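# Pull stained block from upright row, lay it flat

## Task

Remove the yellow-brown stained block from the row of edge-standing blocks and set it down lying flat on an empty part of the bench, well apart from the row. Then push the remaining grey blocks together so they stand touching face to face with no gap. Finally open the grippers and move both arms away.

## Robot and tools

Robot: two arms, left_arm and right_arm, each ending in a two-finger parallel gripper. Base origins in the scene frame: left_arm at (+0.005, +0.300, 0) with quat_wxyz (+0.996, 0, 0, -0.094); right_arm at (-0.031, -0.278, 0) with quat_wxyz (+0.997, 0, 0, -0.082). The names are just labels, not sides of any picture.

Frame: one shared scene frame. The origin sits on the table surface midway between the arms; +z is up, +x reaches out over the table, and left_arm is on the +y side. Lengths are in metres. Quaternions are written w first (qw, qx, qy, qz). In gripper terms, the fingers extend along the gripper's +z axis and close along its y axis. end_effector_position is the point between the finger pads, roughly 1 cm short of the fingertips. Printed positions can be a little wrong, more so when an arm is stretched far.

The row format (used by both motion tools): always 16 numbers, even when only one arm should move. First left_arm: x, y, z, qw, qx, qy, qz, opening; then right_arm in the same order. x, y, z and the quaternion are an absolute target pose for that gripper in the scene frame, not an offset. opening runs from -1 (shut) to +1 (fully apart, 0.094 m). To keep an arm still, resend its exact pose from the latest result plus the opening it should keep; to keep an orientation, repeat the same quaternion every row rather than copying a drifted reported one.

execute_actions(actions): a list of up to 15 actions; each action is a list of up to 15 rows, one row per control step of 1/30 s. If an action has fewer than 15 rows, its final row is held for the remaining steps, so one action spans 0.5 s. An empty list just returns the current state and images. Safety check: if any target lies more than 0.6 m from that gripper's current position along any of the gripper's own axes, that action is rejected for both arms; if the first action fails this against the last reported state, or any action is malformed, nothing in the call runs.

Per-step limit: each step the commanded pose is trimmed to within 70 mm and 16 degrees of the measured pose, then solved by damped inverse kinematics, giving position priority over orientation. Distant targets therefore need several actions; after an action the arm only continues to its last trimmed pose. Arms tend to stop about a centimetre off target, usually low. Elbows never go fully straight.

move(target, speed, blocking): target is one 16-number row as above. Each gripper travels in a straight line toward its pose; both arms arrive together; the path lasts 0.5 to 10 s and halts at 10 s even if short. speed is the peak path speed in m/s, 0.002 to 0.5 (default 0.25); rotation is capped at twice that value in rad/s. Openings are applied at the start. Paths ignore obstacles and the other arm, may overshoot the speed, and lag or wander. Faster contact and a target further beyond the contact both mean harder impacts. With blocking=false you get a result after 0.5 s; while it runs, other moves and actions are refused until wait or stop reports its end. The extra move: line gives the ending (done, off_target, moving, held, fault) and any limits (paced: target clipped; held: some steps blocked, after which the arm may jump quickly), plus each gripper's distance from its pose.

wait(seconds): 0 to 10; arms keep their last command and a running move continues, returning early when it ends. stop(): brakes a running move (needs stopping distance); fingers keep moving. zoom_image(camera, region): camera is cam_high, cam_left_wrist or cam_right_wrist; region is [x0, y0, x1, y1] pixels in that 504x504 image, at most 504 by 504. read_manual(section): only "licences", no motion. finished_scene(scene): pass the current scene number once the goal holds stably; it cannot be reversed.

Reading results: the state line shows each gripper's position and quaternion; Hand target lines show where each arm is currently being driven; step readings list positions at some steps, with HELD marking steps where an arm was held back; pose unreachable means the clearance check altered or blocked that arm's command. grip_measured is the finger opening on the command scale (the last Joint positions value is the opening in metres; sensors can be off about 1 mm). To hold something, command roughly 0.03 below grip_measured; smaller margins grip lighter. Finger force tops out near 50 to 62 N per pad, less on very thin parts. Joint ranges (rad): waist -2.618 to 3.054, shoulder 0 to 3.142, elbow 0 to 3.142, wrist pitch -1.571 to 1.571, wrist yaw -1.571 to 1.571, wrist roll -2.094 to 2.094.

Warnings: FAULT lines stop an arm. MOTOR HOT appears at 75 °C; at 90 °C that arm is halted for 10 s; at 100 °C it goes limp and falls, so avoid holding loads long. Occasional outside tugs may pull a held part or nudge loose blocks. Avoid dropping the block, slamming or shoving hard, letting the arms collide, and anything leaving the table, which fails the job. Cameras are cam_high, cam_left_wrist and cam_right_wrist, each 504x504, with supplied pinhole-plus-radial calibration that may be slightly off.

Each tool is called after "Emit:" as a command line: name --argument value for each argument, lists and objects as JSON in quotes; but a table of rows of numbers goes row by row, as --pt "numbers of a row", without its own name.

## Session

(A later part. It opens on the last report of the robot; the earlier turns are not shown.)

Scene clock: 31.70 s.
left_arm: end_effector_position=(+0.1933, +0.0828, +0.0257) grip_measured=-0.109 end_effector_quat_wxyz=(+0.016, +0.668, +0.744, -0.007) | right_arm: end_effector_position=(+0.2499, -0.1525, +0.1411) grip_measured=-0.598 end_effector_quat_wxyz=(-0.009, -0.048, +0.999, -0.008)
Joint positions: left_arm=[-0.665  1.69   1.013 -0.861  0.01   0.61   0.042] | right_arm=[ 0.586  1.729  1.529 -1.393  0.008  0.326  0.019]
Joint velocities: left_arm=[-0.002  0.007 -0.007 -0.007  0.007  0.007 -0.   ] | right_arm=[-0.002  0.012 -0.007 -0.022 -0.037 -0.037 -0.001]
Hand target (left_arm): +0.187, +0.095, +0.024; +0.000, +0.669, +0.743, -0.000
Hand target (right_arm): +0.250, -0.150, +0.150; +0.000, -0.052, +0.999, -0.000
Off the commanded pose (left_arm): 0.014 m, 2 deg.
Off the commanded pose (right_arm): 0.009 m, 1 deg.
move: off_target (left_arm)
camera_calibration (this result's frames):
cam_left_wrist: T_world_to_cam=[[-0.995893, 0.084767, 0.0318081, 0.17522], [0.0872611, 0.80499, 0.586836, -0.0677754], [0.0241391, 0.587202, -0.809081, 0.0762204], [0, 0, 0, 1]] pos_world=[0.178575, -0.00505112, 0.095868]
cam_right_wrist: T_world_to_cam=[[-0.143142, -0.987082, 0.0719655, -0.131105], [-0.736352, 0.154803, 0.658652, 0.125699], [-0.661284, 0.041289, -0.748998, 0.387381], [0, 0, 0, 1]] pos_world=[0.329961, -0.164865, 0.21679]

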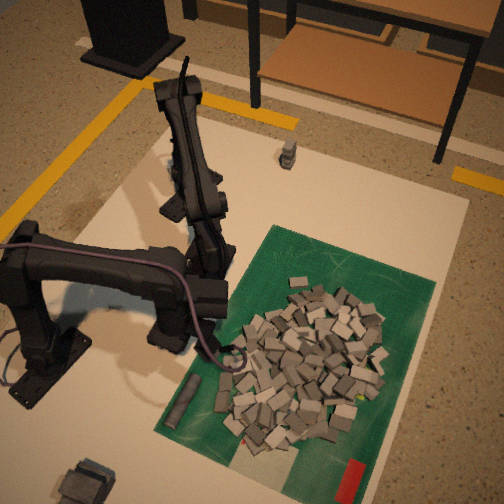

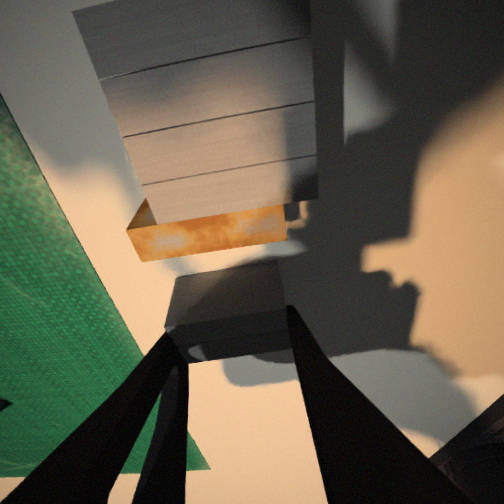

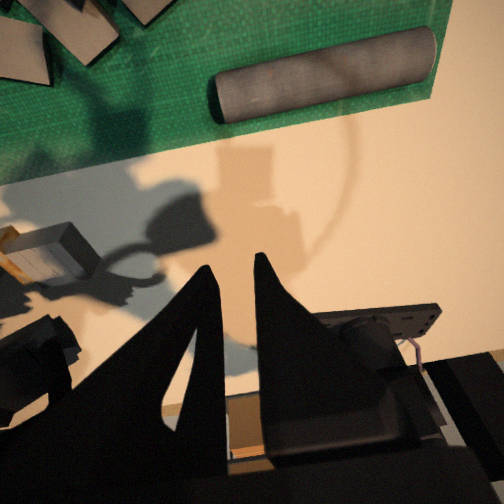

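Emit:
move --target '[0.193,0.083,0.024,0,0.669,0.743,0,1, 0.25,-0.15,0.15,0,-0.052,0.9986,0,-0.6]'

Emit:
move --target '[0.197,0.040,0.022,0,0.669,0.743,0,1, 0.25,-0.15,0.15,0,-0.052,0.9986,0,-0.6]' --speed 0.05

Scene clock: 32.77 s.
left_arm: end_effector_position=(+0.1900, +0.0873, +0.0215) grip_measured=+1.000 end_effector_quat_wxyz=(-0.000, +0.668, +0.744, -0.004) | right_arm: end_effector_position=(+0.2499, -0.1525, +0.1411) grip_measured=-0.598 end_effector_quat_wxyz=(-0.009, -0.048, +0.999, -0.008)
Joint positions: left_arm=[-0.665  1.706  1.013 -0.878  0.007  0.612  0.094] | right_arm=[ 0.586  1.729  1.529 -1.393  0.008  0.326  0.019]
Joint velocities: left_arm=[-0.002 -0.022 -0.012 -0.007  0.022  0.037  0.   ] | right_arm=[-0.012 -0.007  0.012  0.022  0.037 -0.051 -0.001]
Hand target (left_arm): +0.193, +0.083, +0.024; +0.000, +0.669, +0.743, -0.000
Hand target (right_arm): +0.250, -0.150, +0.150; +0.000, -0.052, +0.999, -0.000
Off the commanded pose (left_arm): 0.006 m, 0 deg.
Off the commanded pose (right_arm): 0.009 m, 1 deg.
move: done
camera_calibration (this result's frames):
cam_left_wrist: T_world_to_cam=[[-0.994943, 0.0855105, 0.0527002, 0.171034], [0.0999244, 0.789221, 0.605925, -0.0701211], [0.0102208, 0.608127, -0.793774, 0.0707056], [0, 0, 0, 1]] pos_world=[0.176454, -0.00228214, 0.0895988]
cam_right_wrist: T_world_to_cam=[[-0.143142, -0.987082, 0.0719655, -0.131105], [-0.736352, 0.154803, 0.658652, 0.125699], [-0.661284, 0.041289, -0.748998, 0.387381], [0, 0, 0, 1]] pos_world=[0.329961, -0.164865, 0.21679]

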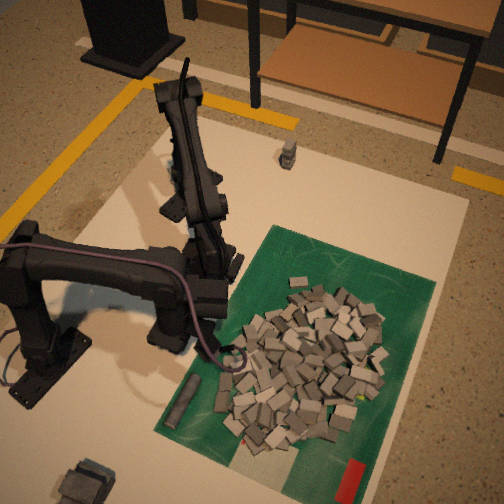

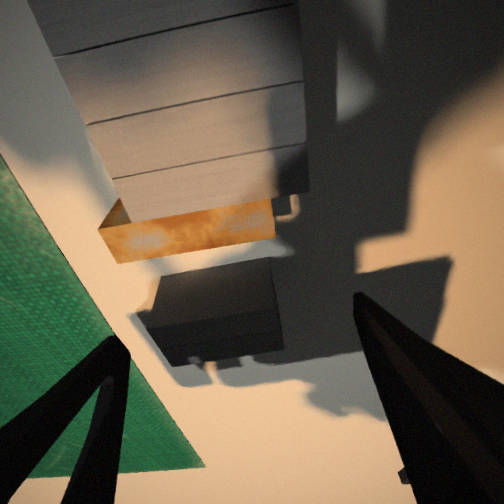

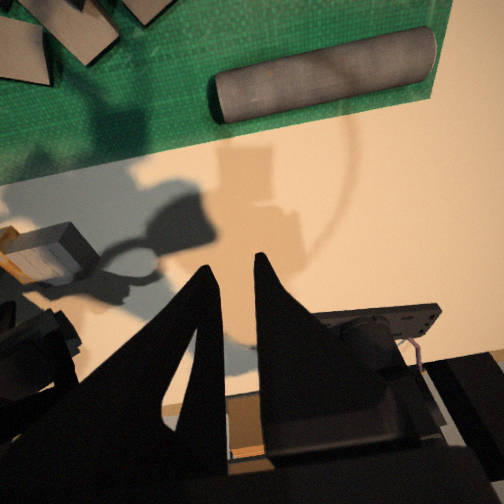

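Scene clock: 34.00 s.
left_arm: end_effector_position=(+0.1963, +0.0432, +0.0211) grip_measured=+1.000 end_effector_quat_wxyz=(+0.003, +0.670, +0.742, -0.004) | right_arm: end_effector_position=(+0.2499, -0.1525, +0.1411) grip_measured=-0.598 end_effector_quat_wxyz=(-0.009, -0.048, +0.999, -0.008)
Joint positions: left_arm=[-0.74   1.836  1.172 -0.9    0.007  0.54   0.094] | right_arm=[ 0.586  1.729  1.529 -1.393  0.008  0.326  0.019]
Joint velocities: left_arm=[ 0.002 -0.002 -0.002 -0.037  0.11   0.007  0.   ] | right_arm=[ 0.007 -0.007  0.012 -0.022 -0.051  0.081 -0.   ]
Hand target (left_arm): +0.198, +0.040, +0.022; -0.000, +0.669, +0.743, -0.000
Hand target (right_arm): +0.250, -0.150, +0.150; +0.000, -0.052, +0.999, -0.000
Off the commanded pose (left_arm): 0.003 m, 1 deg.
Off the commanded pose (right_arm): 0.009 m, 1 deg.
move: done
camera_calibration (this result's frames):
cam_left_wrist: T_world_to_cam=[[-0.994709, 0.0902953, 0.0490064, 0.180868], [0.10154, 0.791478, 0.602703, -0.0360459], [0.0156338, 0.60449, -0.796459, 0.0963015], [0, 0, 0, 1]] pos_world=[0.182066, -0.0460154, 0.0895615]
cam_right_wrist: T_world_to_cam=[[-0.143142, -0.987082, 0.0719655, -0.131105], [-0.736352, 0.154803, 0.658652, 0.125699], [-0.661284, 0.041289, -0.748998, 0.387381], [0, 0, 0, 1]] pos_world=[0.329961, -0.164865, 0.21679]

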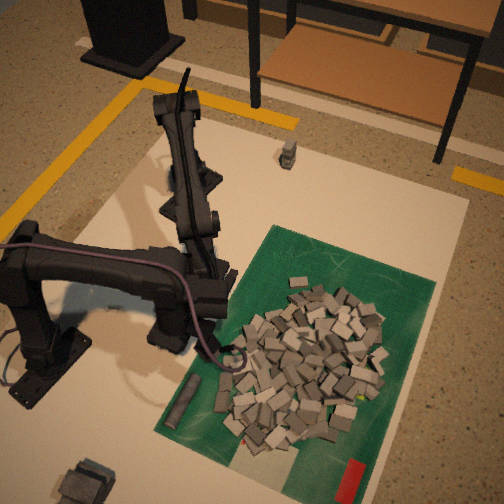

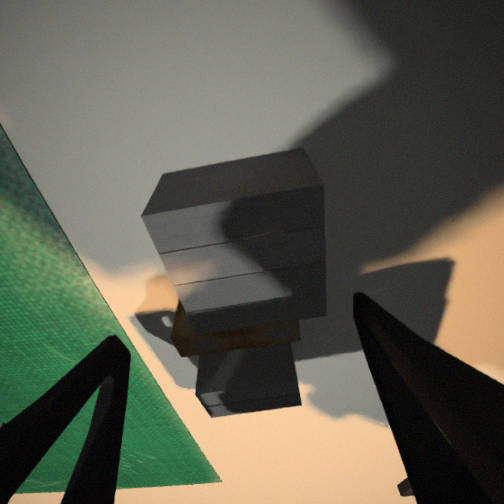

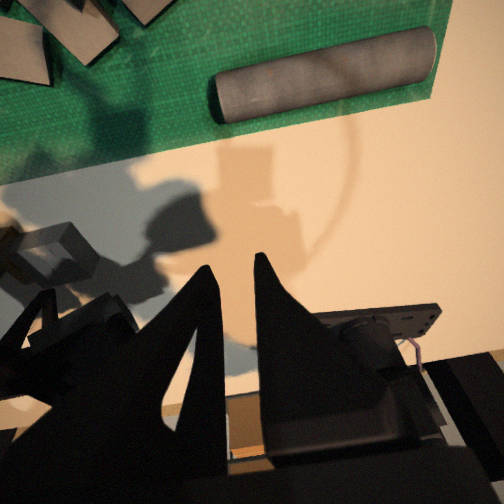

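Emit:
move --target '[0.197,0.047,0.026,0,0.669,0.743,0,-0.25, 0.25,-0.15,0.15,0,-0.052,0.9986,0,-0.6]'

Emit:
move --target '[0.197,0.049,0.09,0,0.669,0.743,0,-0.25, 0.25,-0.15,0.15,0,-0.052,0.9986,0,-0.6]' --speed 0.06

Scene clock: 35.03 s.
left_arm: end_effector_position=(+0.1952, +0.0448, +0.0211) grip_measured=-0.117 end_effector_quat_wxyz=(-0.001, +0.669, +0.743, -0.003) | right_arm: end_effector_position=(+0.2499, -0.1525, +0.1411) grip_measured=-0.598 end_effector_quat_wxyz=(-0.009, -0.048, +0.999, -0.008)
Joint positions: left_arm=[-0.74   1.836  1.172 -0.908  0.007  0.538  0.041] | right_arm=[ 0.586  1.729  1.529 -1.393  0.008  0.326  0.019]
Joint velocities: left_arm=[-0.002  0.012 -0.007 -0.037 -0.066 -0.081 -0.   ] | right_arm=[-0.002  0.007  0.007 -0.066  0.081 -0.007  0.   ]
Hand target (left_arm): +0.197, +0.047, +0.026; +0.000, +0.669, +0.743, +0.000
Hand target (right_arm): +0.250, -0.150, +0.150; +0.000, -0.052, +0.999, -0.000
Off the commanded pose (left_arm): 0.006 m, 0 deg.
Off the commanded pose (right_arm): 0.009 m, 1 deg.
move: done
camera_calibration (this result's frames):
cam_left_wrist: T_world_to_cam=[[-0.994659, 0.0880708, 0.053826, 0.17964], [0.102621, 0.787834, 0.607278, -0.0373123], [0.0110775, 0.609558, -0.792664, 0.0959546], [0, 0, 0, 1]] pos_world=[0.181446, -0.044915, 0.0890495]
cam_right_wrist: T_world_to_cam=[[-0.143142, -0.987082, 0.0719655, -0.131105], [-0.736352, 0.154803, 0.658652, 0.125699], [-0.661284, 0.041289, -0.748998, 0.387381], [0, 0, 0, 1]] pos_world=[0.329961, -0.164865, 0.21679]

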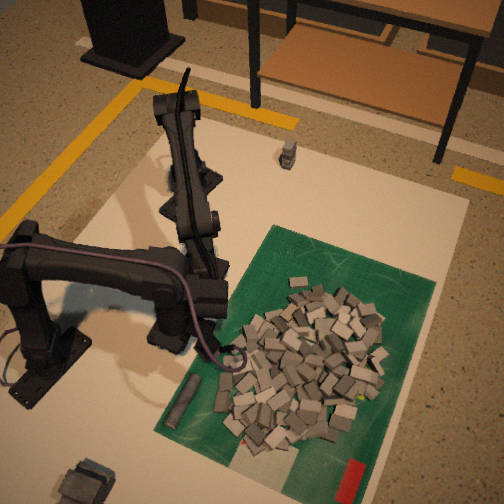

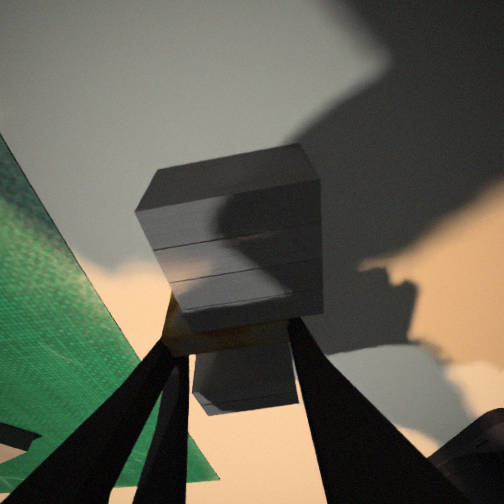

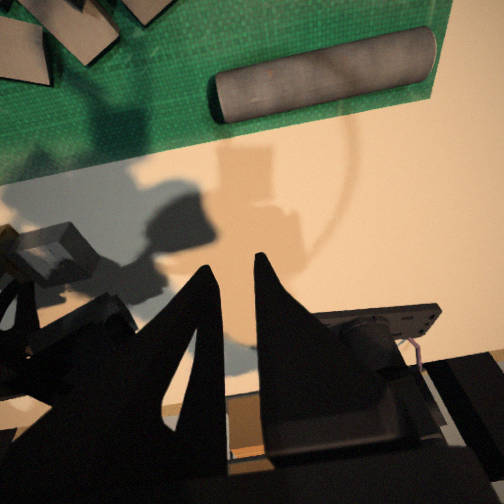

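Scene clock: 36.70 s.
left_arm: end_effector_position=(+0.1909, +0.0505, +0.0771) grip_measured=-0.117 end_effector_quat_wxyz=(-0.017, +0.670, +0.743, -0.000) | right_arm: end_effector_position=(+0.2499, -0.1525, +0.1411) grip_measured=-0.598 end_effector_quat_wxyz=(-0.009, -0.048, +0.999, -0.008)
Joint positions: left_arm=[-0.74   1.774  1.326 -1.157  0.007  0.539  0.041] | right_arm=[ 0.586  1.729  1.529 -1.393  0.008  0.326  0.019]
Joint velocities: left_arm=[ 0.007 -0.002 -0.002  0.007  0.007  0.051 -0.001] | right_arm=[ 0.002 -0.007  0.002 -0.037 -0.037 -0.066 -0.   ]
Hand target (left_arm): +0.197, +0.049, +0.090; +0.000, +0.669, +0.743, +0.000
Hand target (right_arm): +0.250, -0.150, +0.150; +0.000, -0.052, +0.999, -0.000
Off the commanded pose (left_arm): 0.014 m, 2 deg.
Off the commanded pose (right_arm): 0.009 m, 1 deg.
move: off_target (left_arm)
camera_calibration (this result's frames):
cam_left_wrist: T_world_to_cam=[[-0.993337, 0.0871518, 0.075413, 0.169989], [0.115191, 0.771753, 0.625403, -0.078335], [-0.00369521, 0.629922, -0.776649, 0.137391], [0, 0, 0, 1]] pos_world=[0.178387, -0.0409054, 0.142877]
cam_right_wrist: T_world_to_cam=[[-0.143142, -0.987082, 0.0719655, -0.131105], [-0.736352, 0.154803, 0.658652, 0.125699], [-0.661284, 0.041289, -0.748998, 0.387381], [0, 0, 0, 1]] pos_world=[0.329961, -0.164865, 0.21679]

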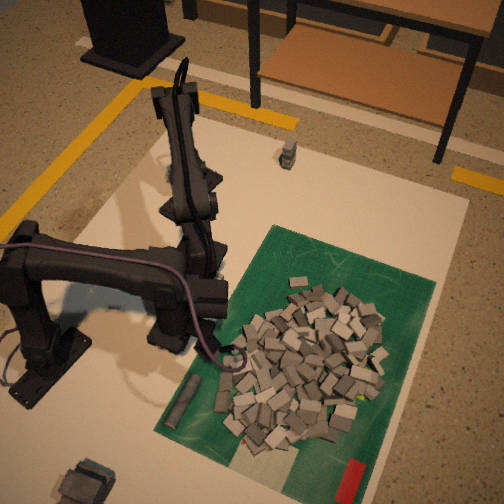

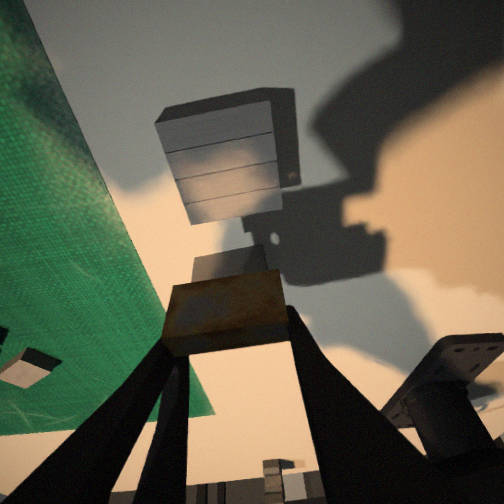

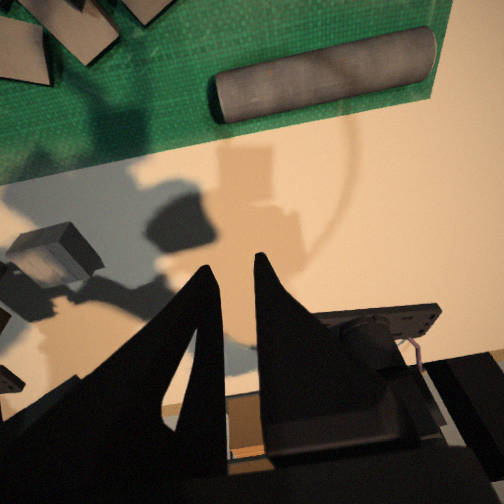

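Emit:
move --target '[0.30,0.36,0.09,0.537,0,0.843,0,-0.25, 0.25,-0.15,0.15,0,-0.052,0.9986,0,-0.6]'

Emit:
move --target '[0.30,0.36,0.028,0.537,0,0.843,0,-0.25, 0.25,-0.15,0.15,0,-0.052,0.9986,0,-0.6]' --speed 0.06

Emit:
move --target '[0.30,0.36,0.028,0.537,0,0.843,0,1, 0.25,-0.15,0.15,0,-0.052,0.9986,0,-0.6]'

Emit:
move --target '[0.27,0.36,0.1,0.537,0,0.843,0,1, 0.25,-0.15,0.15,0,-0.052,0.9986,0,-0.6]'

Emit:
move --target '[0.2,0.08,0.07,0,0.669,0.743,0,1, 0.25,-0.15,0.15,0,-0.052,0.9986,0,-0.6]'

Scene clock: 42.00 s.
left_arm: end_effector_position=(+0.2978, +0.3598, +0.0935) grip_measured=-0.117 end_effector_quat_wxyz=(+0.542, +0.006, +0.840, +0.004) | right_arm: end_effector_position=(+0.2499, -0.1525, +0.1411) grip_measured=-0.598 end_effector_quat_wxyz=(-0.009, -0.048, +0.999, -0.008)
Joint positions: left_arm=[0.609 0.963 0.148 0.354 0.381 0.198 0.041] | right_arm=[ 0.586  1.729  1.529 -1.393  0.008  0.326  0.019]
Joint velocities: left_arm=[ 0.012 -0.007 -0.017 -0.037 -0.022 -0.037 -0.   ] | right_arm=[-0.012  0.007 -0.012  0.007  0.007  0.037 -0.   ]
Hand target (left_arm): +0.296, +0.358, +0.089; +0.542, +0.005, +0.841, -0.005
Hand target (right_arm): +0.250, -0.150, +0.150; +0.000, -0.052, +0.999, -0.000
Off the commanded pose (left_arm): 0.004 m, 1 deg.
Off the commanded pose (right_arm): 0.009 m, 1 deg.
move: done
camera_calibration (this result's frames):
cam_left_wrist: T_world_to_cam=[[-0.128404, -0.977534, -0.167152, 0.396186], [-0.873171, 0.191349, -0.448283, 0.263944], [0.470196, 0.0883914, -0.878125, 0.0189085], [0, 0, 0, 1]] pos_world=[0.272449, 0.335109, 0.201149]
cam_right_wrist: T_world_to_cam=[[-0.143142, -0.987082, 0.0719655, -0.131105], [-0.736352, 0.154803, 0.658652, 0.125699], [-0.661284, 0.041289, -0.748998, 0.387381], [0, 0, 0, 1]] pos_world=[0.329961, -0.164865, 0.21679]

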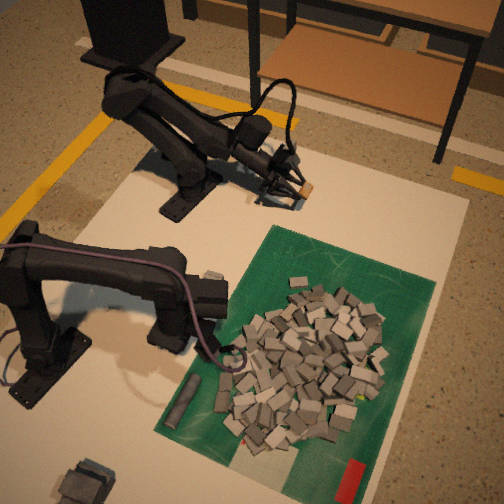

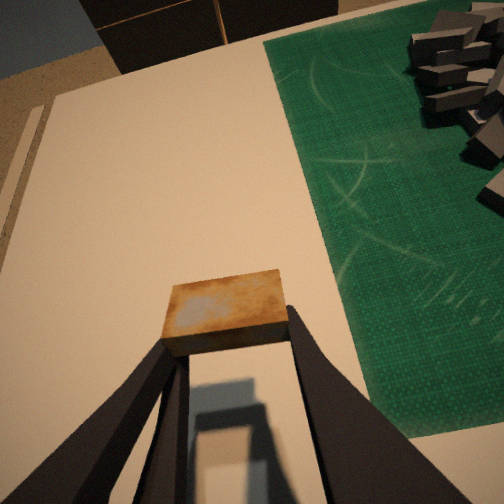

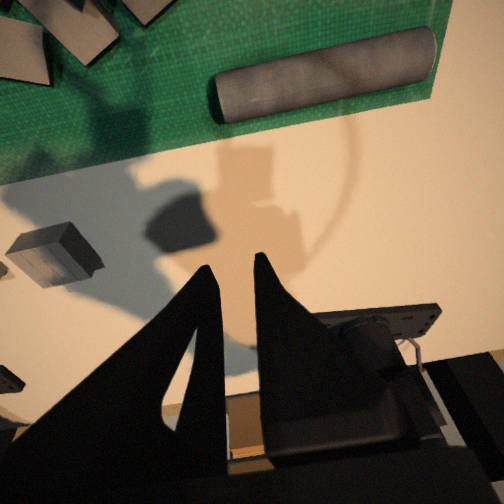

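Scene clock: 43.90 s.
left_arm: end_effector_position=(+0.3036, +0.3631, +0.0354) grip_measured=-0.117 end_effector_quat_wxyz=(+0.542, +0.003, +0.840, +0.004) | right_arm: end_effector_position=(+0.2499, -0.1525, +0.1411) grip_measured=-0.598 end_effector_quat_wxyz=(-0.009, -0.048, +0.999, -0.008)
Joint positions: left_arm=[0.609 1.564 0.03  1.075 0.378 0.192 0.041] | right_arm=[ 0.586  1.729  1.529 -1.393  0.008  0.326  0.019]
Joint velocities: left_arm=[-0.002 -0.002  0.007 -0.066 -0.007  0.051 -0.   ] | right_arm=[ 0.007 -0.007 -0.017 -0.051  0.007 -0.037 -0.   ]
Hand target (left_arm): +0.299, +0.360, +0.030; +0.537, +0.000, +0.844, -0.000
Hand target (right_arm): +0.250, -0.150, +0.150; +0.000, -0.052, +0.999, -0.000
Off the commanded pose (left_arm): 0.009 m, 1 deg.
Off the commanded pose (right_arm): 0.009 m, 1 deg.
move: done
camera_calibration (this result's frames):
cam_left_wrist: T_world_to_cam=[[-0.122634, -0.978764, -0.164264, 0.389025], [-0.873939, 0.184935, -0.449478, 0.244936], [0.470311, 0.0884348, -0.878059, -0.0351714], [0, 0, 0, 1]] pos_world=[0.278308, 0.338576, 0.143113]
cam_right_wrist: T_world_to_cam=[[-0.143142, -0.987082, 0.0719655, -0.131105], [-0.736352, 0.154803, 0.658652, 0.125699], [-0.661284, 0.041289, -0.748998, 0.387381], [0, 0, 0, 1]] pos_world=[0.329961, -0.164865, 0.21679]

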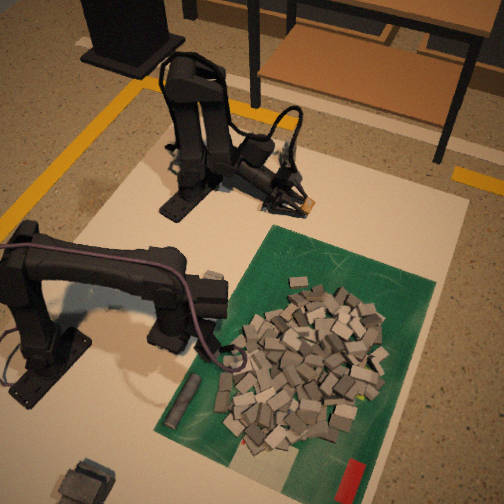

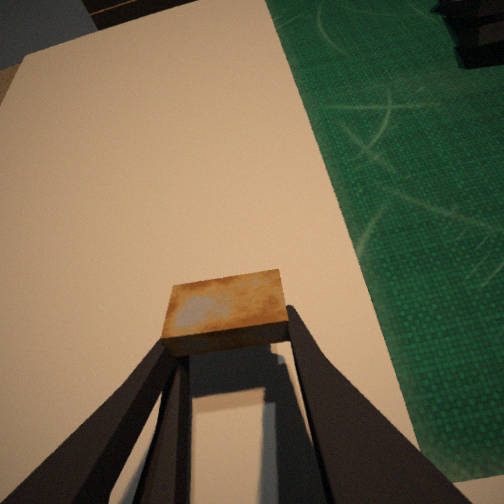

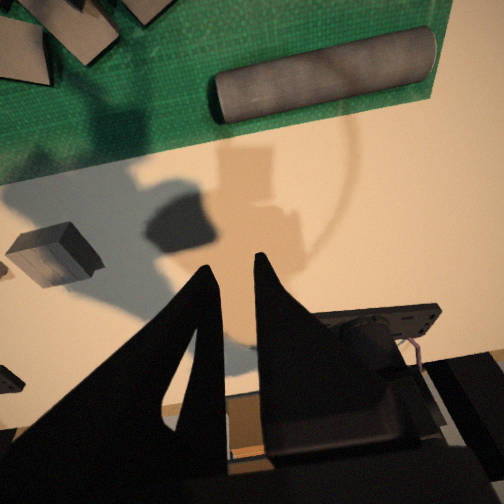

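Scene clock: 44.60 s.
left_arm: end_effector_position=(+0.3060, +0.3642, +0.0375) grip_measured=+1.000 end_effector_quat_wxyz=(+0.550, +0.005, +0.835, +0.008) | right_arm: end_effector_position=(+0.2499, -0.1525, +0.1411) grip_measured=-0.598 end_effector_quat_wxyz=(-0.009, -0.048, +0.999, -0.008)
Joint positions: left_arm=[0.609 1.594 0.03  1.124 0.378 0.192 0.094] | right_arm=[ 0.586  1.729  1.529 -1.393  0.008  0.326  0.019]
Joint velocities: left_arm=[ 0.002 -0.012 -0.007  0.051 -0.051 -0.007  0.   ] | right_arm=[ 0.007 -0.017 -0.012  0.007 -0.022 -0.007 -0.001]
Hand target (left_arm): +0.300, +0.360, +0.029; +0.537, +0.000, +0.843, +0.000
Hand target (right_arm): +0.250, -0.150, +0.150; +0.000, -0.052, +0.999, -0.000
Off the commanded pose (left_arm): 0.012 m, 2 deg.
Off the commanded pose (right_arm): 0.009 m, 1 deg.
move: off_target (left_arm)
camera_calibration (this result's frames):
cam_left_wrist: T_world_to_cam=[[-0.119481, -0.977497, -0.17385, 0.389641], [-0.865861, 0.188272, -0.463508, 0.244612], [0.485808, 0.095149, -0.868871, -0.0420498], [0, 0, 0, 1]] pos_world=[0.278783, 0.338821, 0.144582]
cam_right_wrist: T_world_to_cam=[[-0.143142, -0.987082, 0.0719655, -0.131105], [-0.736352, 0.154803, 0.658652, 0.125699], [-0.661284, 0.041289, -0.748998, 0.387381], [0, 0, 0, 1]] pos_world=[0.329961, -0.164865, 0.21679]

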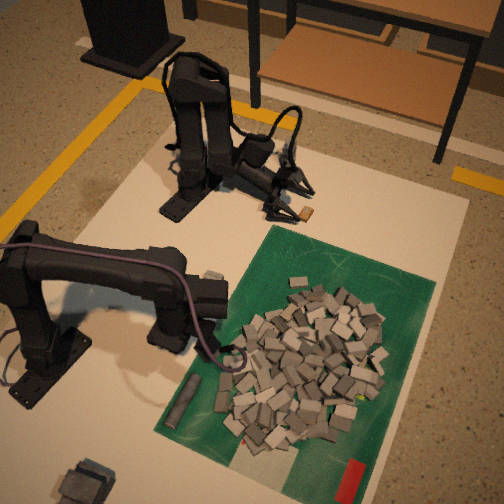

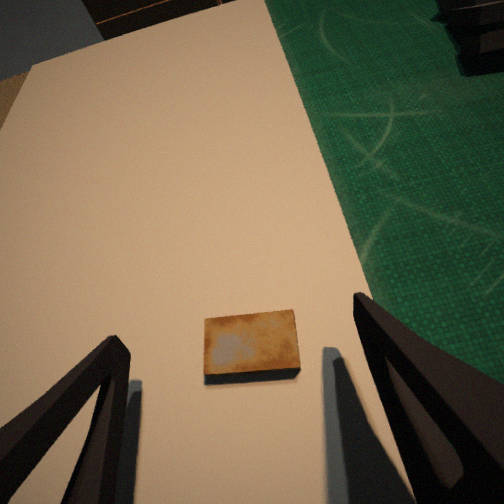

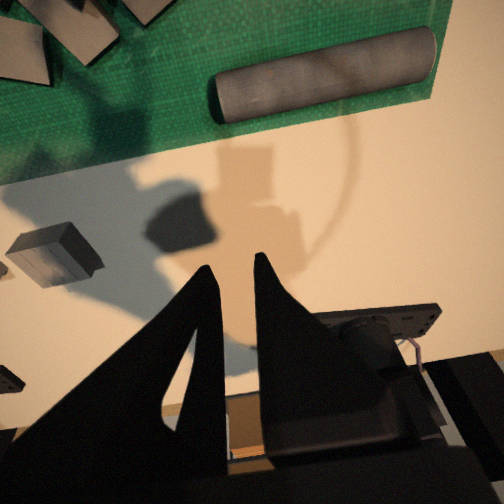

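Scene clock: 46.20 s.
left_arm: end_effector_position=(+0.2687, +0.3597, +0.0886) grip_measured=+1.000 end_effector_quat_wxyz=(+0.534, -0.006, +0.845, -0.005) | right_arm: end_effector_position=(+0.2499, -0.1525, +0.1411) grip_measured=-0.598 end_effector_quat_wxyz=(-0.009, -0.048, +0.999, -0.008)
Joint positions: left_arm=[0.706 0.741 0.102 0.138 0.465 0.225 0.094] | right_arm=[ 0.586  1.729  1.529 -1.393  0.008  0.326  0.019]
Joint velocities: left_arm=[-0.007  0.017 -0.017 -0.022 -0.007 -0.081  0.   ] | right_arm=[ 0.007 -0.012 -0.017 -0.066 -0.007  0.051 -0.001]
Hand target (left_arm): +0.272, +0.360, +0.097; +0.538, -0.000, +0.843, -0.000
Hand target (right_arm): +0.250, -0.150, +0.150; +0.000, -0.052, +0.999, -0.000
Off the commanded pose (left_arm): 0.011 m, 1 deg.
Off the commanded pose (right_arm): 0.009 m, 1 deg.
move: off_target (left_arm)
camera_calibration (this result's frames):
cam_left_wrist: T_world_to_cam=[[-0.12043, -0.983191, -0.137233, 0.388725], [-0.883366, 0.169209, -0.437073, 0.246066], [0.452947, 0.0685899, -0.888895, 0.0410147], [0, 0, 0, 1]] pos_world=[0.245603, 0.337741, 0.197352]
cam_right_wrist: T_world_to_cam=[[-0.143142, -0.987082, 0.0719655, -0.131105], [-0.736352, 0.154803, 0.658652, 0.125699], [-0.661284, 0.041289, -0.748998, 0.387381], [0, 0, 0, 1]] pos_world=[0.329961, -0.164865, 0.21679]

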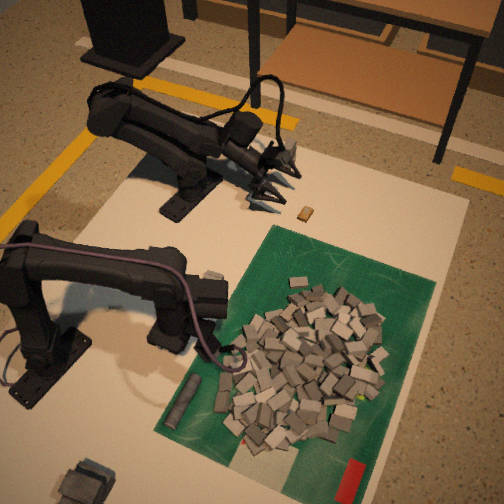

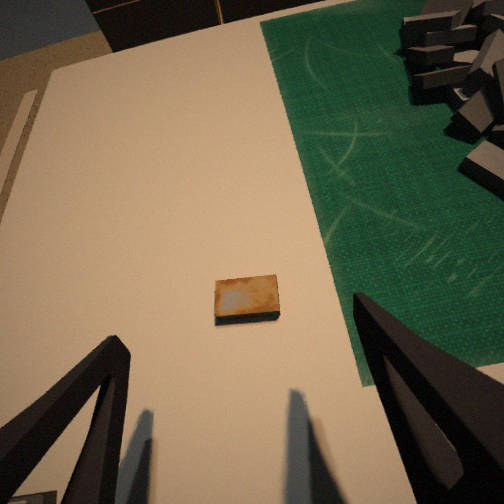

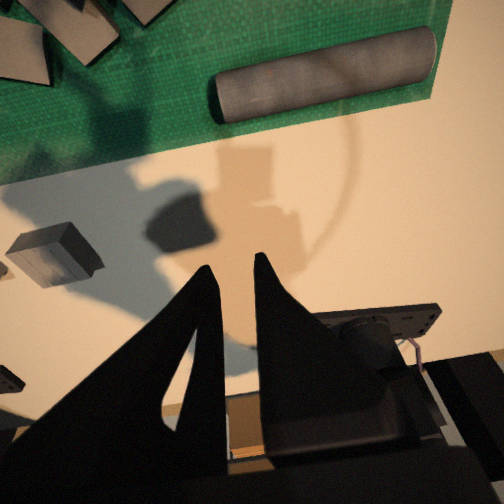

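Scene clock: 50.40 s.
left_arm: end_effector_position=(+0.2021, +0.0873, +0.0684) grip_measured=+1.000 end_effector_quat_wxyz=(-0.003, +0.660, +0.751, +0.001) | right_arm: end_effector_position=(+0.2499, -0.1525, +0.1411) grip_measured=-0.598 end_effector_quat_wxyz=(-0.009, -0.048, +0.999, -0.008)
Joint positions: left_arm=[-0.639  1.679  1.181 -1.08  -0.002  0.614  0.094] | right_arm=[ 0.586  1.729  1.529 -1.393  0.008  0.326  0.019]
Joint velocities: left_arm=[ 0.007 -0.012 -0.012  0.007 -0.037  0.037  0.   ] | right_arm=[ 0.012 -0.012 -0.002  0.066  0.022 -0.007  0.   ]
Hand target (left_arm): +0.202, +0.082, +0.071; -0.005, +0.664, +0.748, -0.003
Hand target (right_arm): +0.250, -0.150, +0.150; +0.000, -0.052, +0.999, -0.000
Off the commanded pose (left_arm): 0.008 m, 1 deg.
Off the commanded pose (right_arm): 0.009 m, 1 deg.
move: done
camera_calibration (this result's frames):
cam_left_wrist: T_world_to_cam=[[-0.996744, 0.0617506, 0.051852, 0.183038], [0.0805897, 0.784123, 0.61535, -0.09602], [-0.00266013, 0.617525, -0.786547, 0.109113], [0, 0, 0, 1]] pos_world=[0.19047, -0.00339114, 0.135417]
cam_right_wrist: T_world_to_cam=[[-0.143142, -0.987082, 0.0719655, -0.131105], [-0.736352, 0.154803, 0.658652, 0.125699], [-0.661284, 0.041289, -0.748998, 0.387381], [0, 0, 0, 1]] pos_world=[0.329961, -0.164865, 0.21679]

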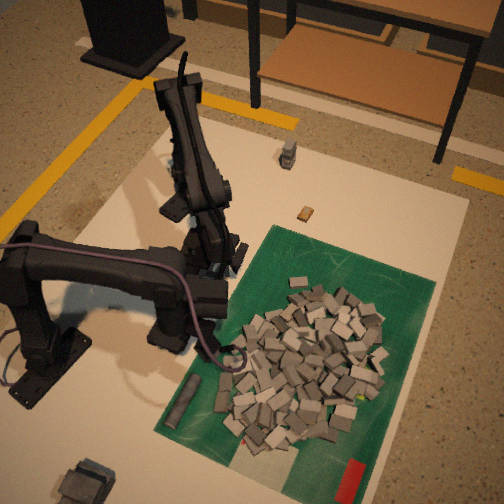

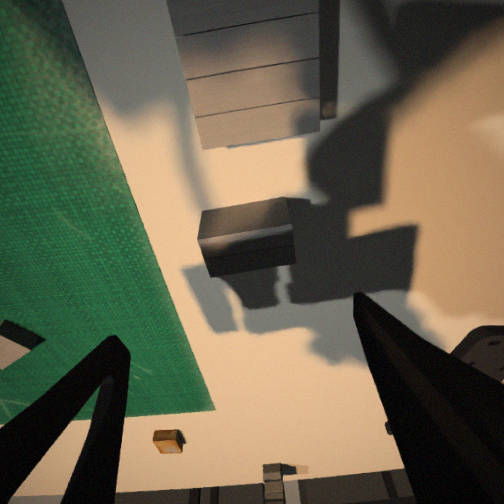

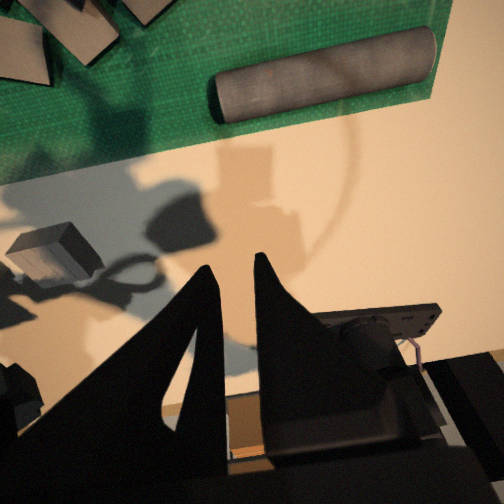

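Emit:
move --target '[0.197,0.083,0.022,0,0.669,0.743,0,1, 0.25,-0.15,0.15,0,-0.052,0.9986,0,-0.6]' --speed 0.06

Emit:
move --target '[0.197,0.083,0.022,0,0.669,0.743,0,-0.25, 0.25,-0.15,0.15,0,-0.052,0.9986,0,-0.6]'

Emit:
move --target '[0.191,0.042,0.024,0,0.669,0.743,0,-0.25, 0.25,-0.15,0.15,0,-0.052,0.9986,0,-0.6]' --speed 0.04

Scene clock: 52.23 s.
left_arm: end_effector_position=(+0.2017, +0.0814, +0.0298) grip_measured=+1.000 end_effector_quat_wxyz=(+0.010, +0.665, +0.746, -0.000) | right_arm: end_effector_position=(+0.2499, -0.1525, +0.1411) grip_measured=-0.598 end_effector_quat_wxyz=(-0.009, -0.048, +0.999, -0.008)
Joint positions: left_arm=[-0.653  1.718  1.063 -0.896 -0.002  0.615  0.094] | right_arm=[ 0.586  1.729  1.529 -1.393  0.008  0.326  0.019]
Joint velocities: left_arm=[ 0.007 -0.002 -0.007  0.022  0.022  0.051  0.   ] | right_arm=[ 0.007  0.002  0.002  0.051 -0.022 -0.007 -0.001]
Hand target (left_arm): +0.197, +0.084, +0.022; -0.000, +0.669, +0.743, +0.000
Hand target (right_arm): +0.250, -0.150, +0.150; +0.000, -0.052, +0.999, -0.000
Off the commanded pose (left_arm): 0.009 m, 1 deg.
Off the commanded pose (right_arm): 0.009 m, 1 deg.
move: done
camera_calibration (this result's frames):
cam_left_wrist: T_world_to_cam=[[-0.996453, 0.0778116, 0.0320438, 0.184228], [0.0814204, 0.79526, 0.600777, -0.0682325], [0.0212643, 0.601255, -0.798774, 0.0791847], [0, 0, 0, 1]] pos_world=[0.187446, -0.0076827, 0.0983399]
cam_right_wrist: T_world_to_cam=[[-0.143142, -0.987082, 0.0719655, -0.131105], [-0.736352, 0.154803, 0.658652, 0.125699], [-0.661284, 0.041289, -0.748998, 0.387381], [0, 0, 0, 1]] pos_world=[0.329961, -0.164865, 0.21679]

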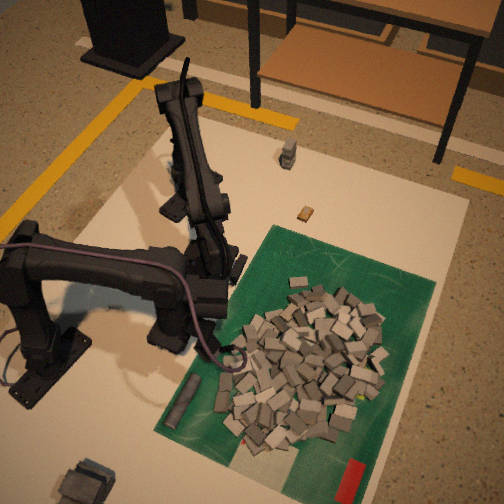

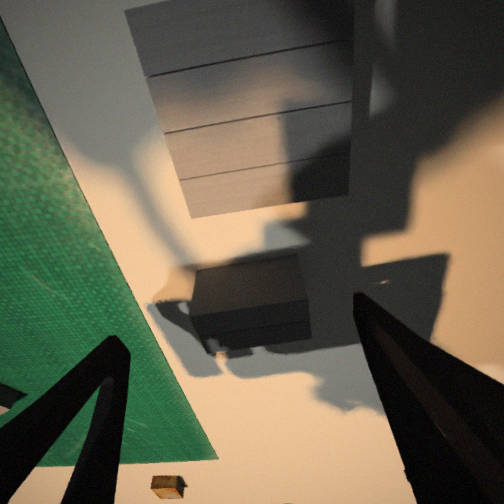

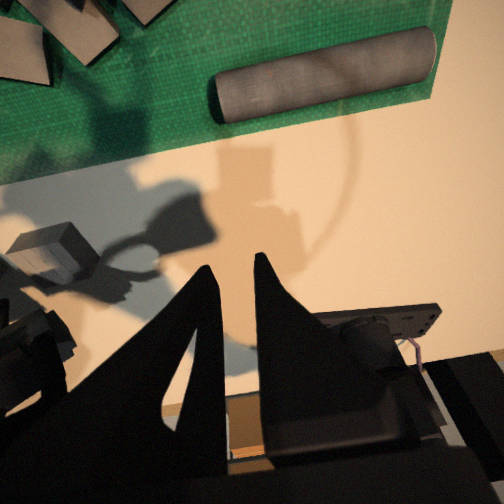

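Scene clock: 52.93 s.
left_arm: end_effector_position=(+0.2008, +0.0815, +0.0297) grip_measured=-0.123 end_effector_quat_wxyz=(+0.009, +0.666, +0.746, -0.001) | right_arm: end_effector_position=(+0.2499, -0.1525, +0.1411) grip_measured=-0.598 end_effector_quat_wxyz=(-0.009, -0.048, +0.999, -0.008)
Joint positions: left_arm=[-0.654  1.718  1.063 -0.898  0.     0.615  0.041] | right_arm=[ 0.586  1.729  1.529 -1.393  0.008  0.326  0.019]
Joint velocities: left_arm=[ 0.012 -0.007 -0.007 -0.066  0.051 -0.037  0.   ] | right_arm=[-0.012 -0.002 -0.017  0.022  0.051 -0.037  0.001]
Hand target (left_arm): +0.197, +0.083, +0.022; -0.000, +0.669, +0.743, +0.000
Hand target (right_arm): +0.250, -0.150, +0.150; +0.000, -0.052, +0.999, -0.000
Off the commanded pose (left_arm): 0.009 m, 1 deg.
Off the commanded pose (right_arm): 0.009 m, 1 deg.
move: done
camera_calibration (this result's frames):
cam_left_wrist: T_world_to_cam=[[-0.996272, 0.0785992, 0.0355532, 0.183108], [0.0841557, 0.794912, 0.600861, -0.0687324], [0.0189655, 0.601613, -0.798563, 0.0795762], [0, 0, 0, 1]] pos_world=[0.1867, -0.00762996, 0.0983351]
cam_right_wrist: T_world_to_cam=[[-0.143142, -0.987082, 0.0719655, -0.131105], [-0.736352, 0.154803, 0.658652, 0.125699], [-0.661284, 0.041289, -0.748998, 0.387381], [0, 0, 0, 1]] pos_world=[0.329961, -0.164865, 0.21679]

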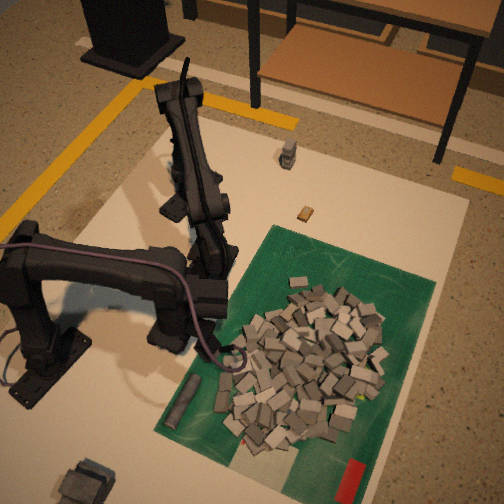

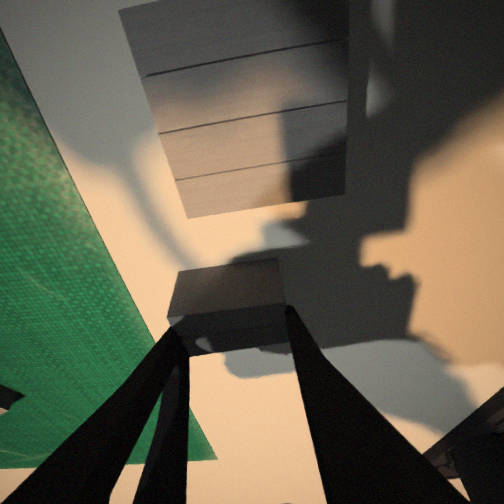

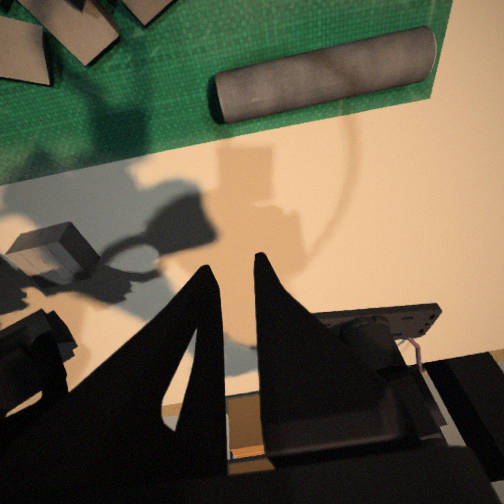

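Scene clock: 54.23 s.
left_arm: end_effector_position=(+0.1973, +0.0581, +0.0301) grip_measured=-0.123 end_effector_quat_wxyz=(-0.000, +0.668, +0.744, +0.026) | right_arm: end_effector_position=(+0.2499, -0.1525, +0.1411) grip_measured=-0.598 end_effector_quat_wxyz=(-0.009, -0.048, +0.999, -0.008)
Joint positions: left_arm=[-0.743  1.798  1.16  -0.944 -0.052  0.533  0.041] | right_arm=[ 0.586  1.729  1.529 -1.393  0.008  0.326  0.019]
Joint velocities: left_arm=[-0.002 -0.012  0.007 -0.007  0.007 -0.051  0.   ] | right_arm=[ 0.007  0.002 -0.007  0.007  0.007 -0.11  -0.001]
Hand target (left_arm): +0.191, +0.043, +0.025; -0.001, +0.669, +0.743, +0.001
Hand target (right_arm): +0.250, -0.150, +0.150; +0.000, -0.052, +0.999, -0.000
Off the commanded pose (left_arm): 0.018 m, 3 deg.
Off the commanded pose (right_arm): 0.009 m, 1 deg.
move: off_target (left_arm)
camera_calibration (this result's frames):
cam_left_wrist: T_world_to_cam=[[-0.996345, 0.0838779, 0.0161761, 0.181721], [0.0745519, 0.761363, 0.644025, -0.0475452], [0.0417036, 0.642877, -0.764833, 0.0860974], [0, 0, 0, 1]] pos_world=[0.181011, -0.0343933, 0.0935309]
cam_right_wrist: T_world_to_cam=[[-0.143142, -0.987082, 0.0719655, -0.131105], [-0.736352, 0.154803, 0.658652, 0.125699], [-0.661284, 0.041289, -0.748998, 0.387381], [0, 0, 0, 1]] pos_world=[0.329961, -0.164865, 0.21679]

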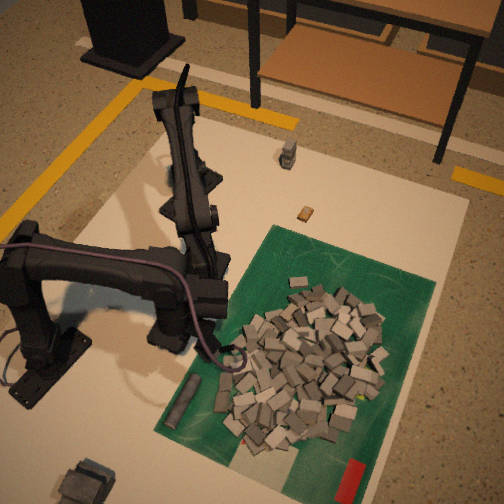

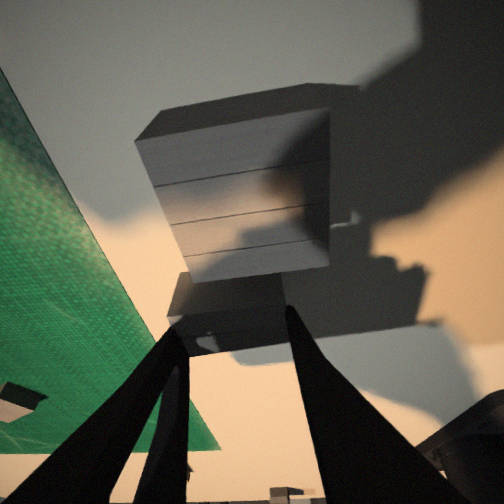

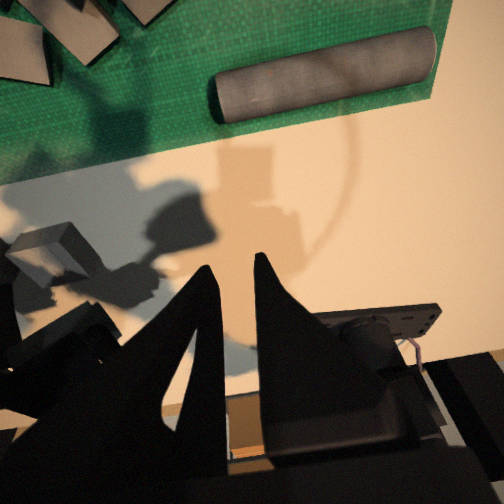

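Pressing down causes friction; raise z.

Emit:
move --target '[0.188,0.040,0.036,0,0.669,0.743,0,-0.25, 0.25,-0.15,0.15,0,-0.052,0.9986,0,-0.6]' --speed 0.03

Scene clock: 55.60 s.
left_arm: end_effector_position=(+0.1891, +0.0477, +0.0335) grip_measured=-0.123 end_effector_quat_wxyz=(+0.001, +0.669, +0.743, +0.008) | right_arm: end_effector_position=(+0.2499, -0.1525, +0.1411) grip_measured=-0.598 end_effector_quat_wxyz=(-0.009, -0.048, +0.999, -0.008)
Joint positions: left_arm=[-0.764  1.798  1.176 -0.952 -0.017  0.514  0.041] | right_arm=[ 0.586  1.729  1.529 -1.393  0.008  0.326  0.019]
Joint velocities: left_arm=[ 0.002  0.002 -0.007 -0.007 -0.037 -0.066 -0.001] | right_arm=[ 0.002 -0.007  0.012  0.051 -0.066 -0.022 -0.   ]
Hand target (left_arm): +0.188, +0.040, +0.036; +0.000, +0.669, +0.743, +0.000
Hand target (right_arm): +0.250, -0.150, +0.150; +0.000, -0.052, +0.999, -0.000
Off the commanded pose (left_arm): 0.008 m, 1 deg.
Off the commanded pose (right_arm): 0.009 m, 1 deg.
move: done
camera_calibration (this result's frames):
cam_left_wrist: T_world_to_cam=[[-0.99552, 0.0870473, 0.0369261, 0.173379], [0.0911093, 0.778593, 0.62088, -0.0443528], [0.0252955, 0.621462, -0.783036, 0.10051], [0, 0, 0, 1]] pos_world=[0.1741, -0.0430228, 0.0998388]
cam_right_wrist: T_world_to_cam=[[-0.143142, -0.987082, 0.0719655, -0.131105], [-0.736352, 0.154803, 0.658652, 0.125699], [-0.661284, 0.041289, -0.748998, 0.387381], [0, 0, 0, 1]] pos_world=[0.329961, -0.164865, 0.21679]

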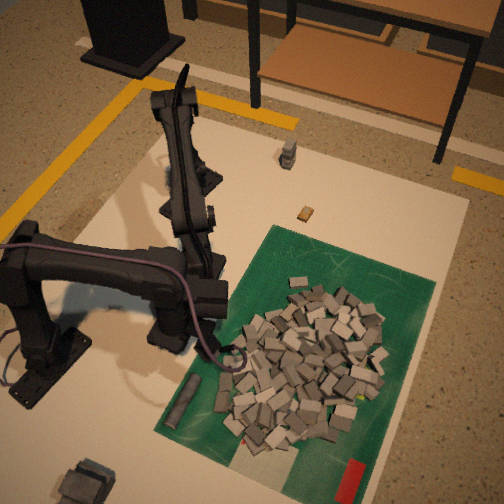

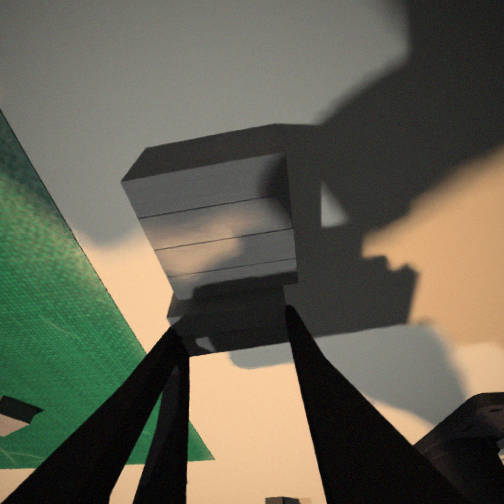

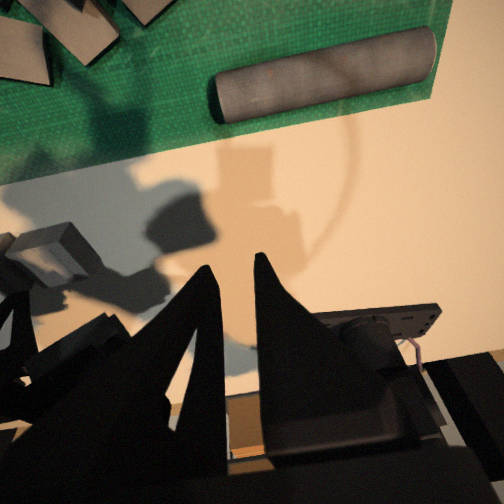

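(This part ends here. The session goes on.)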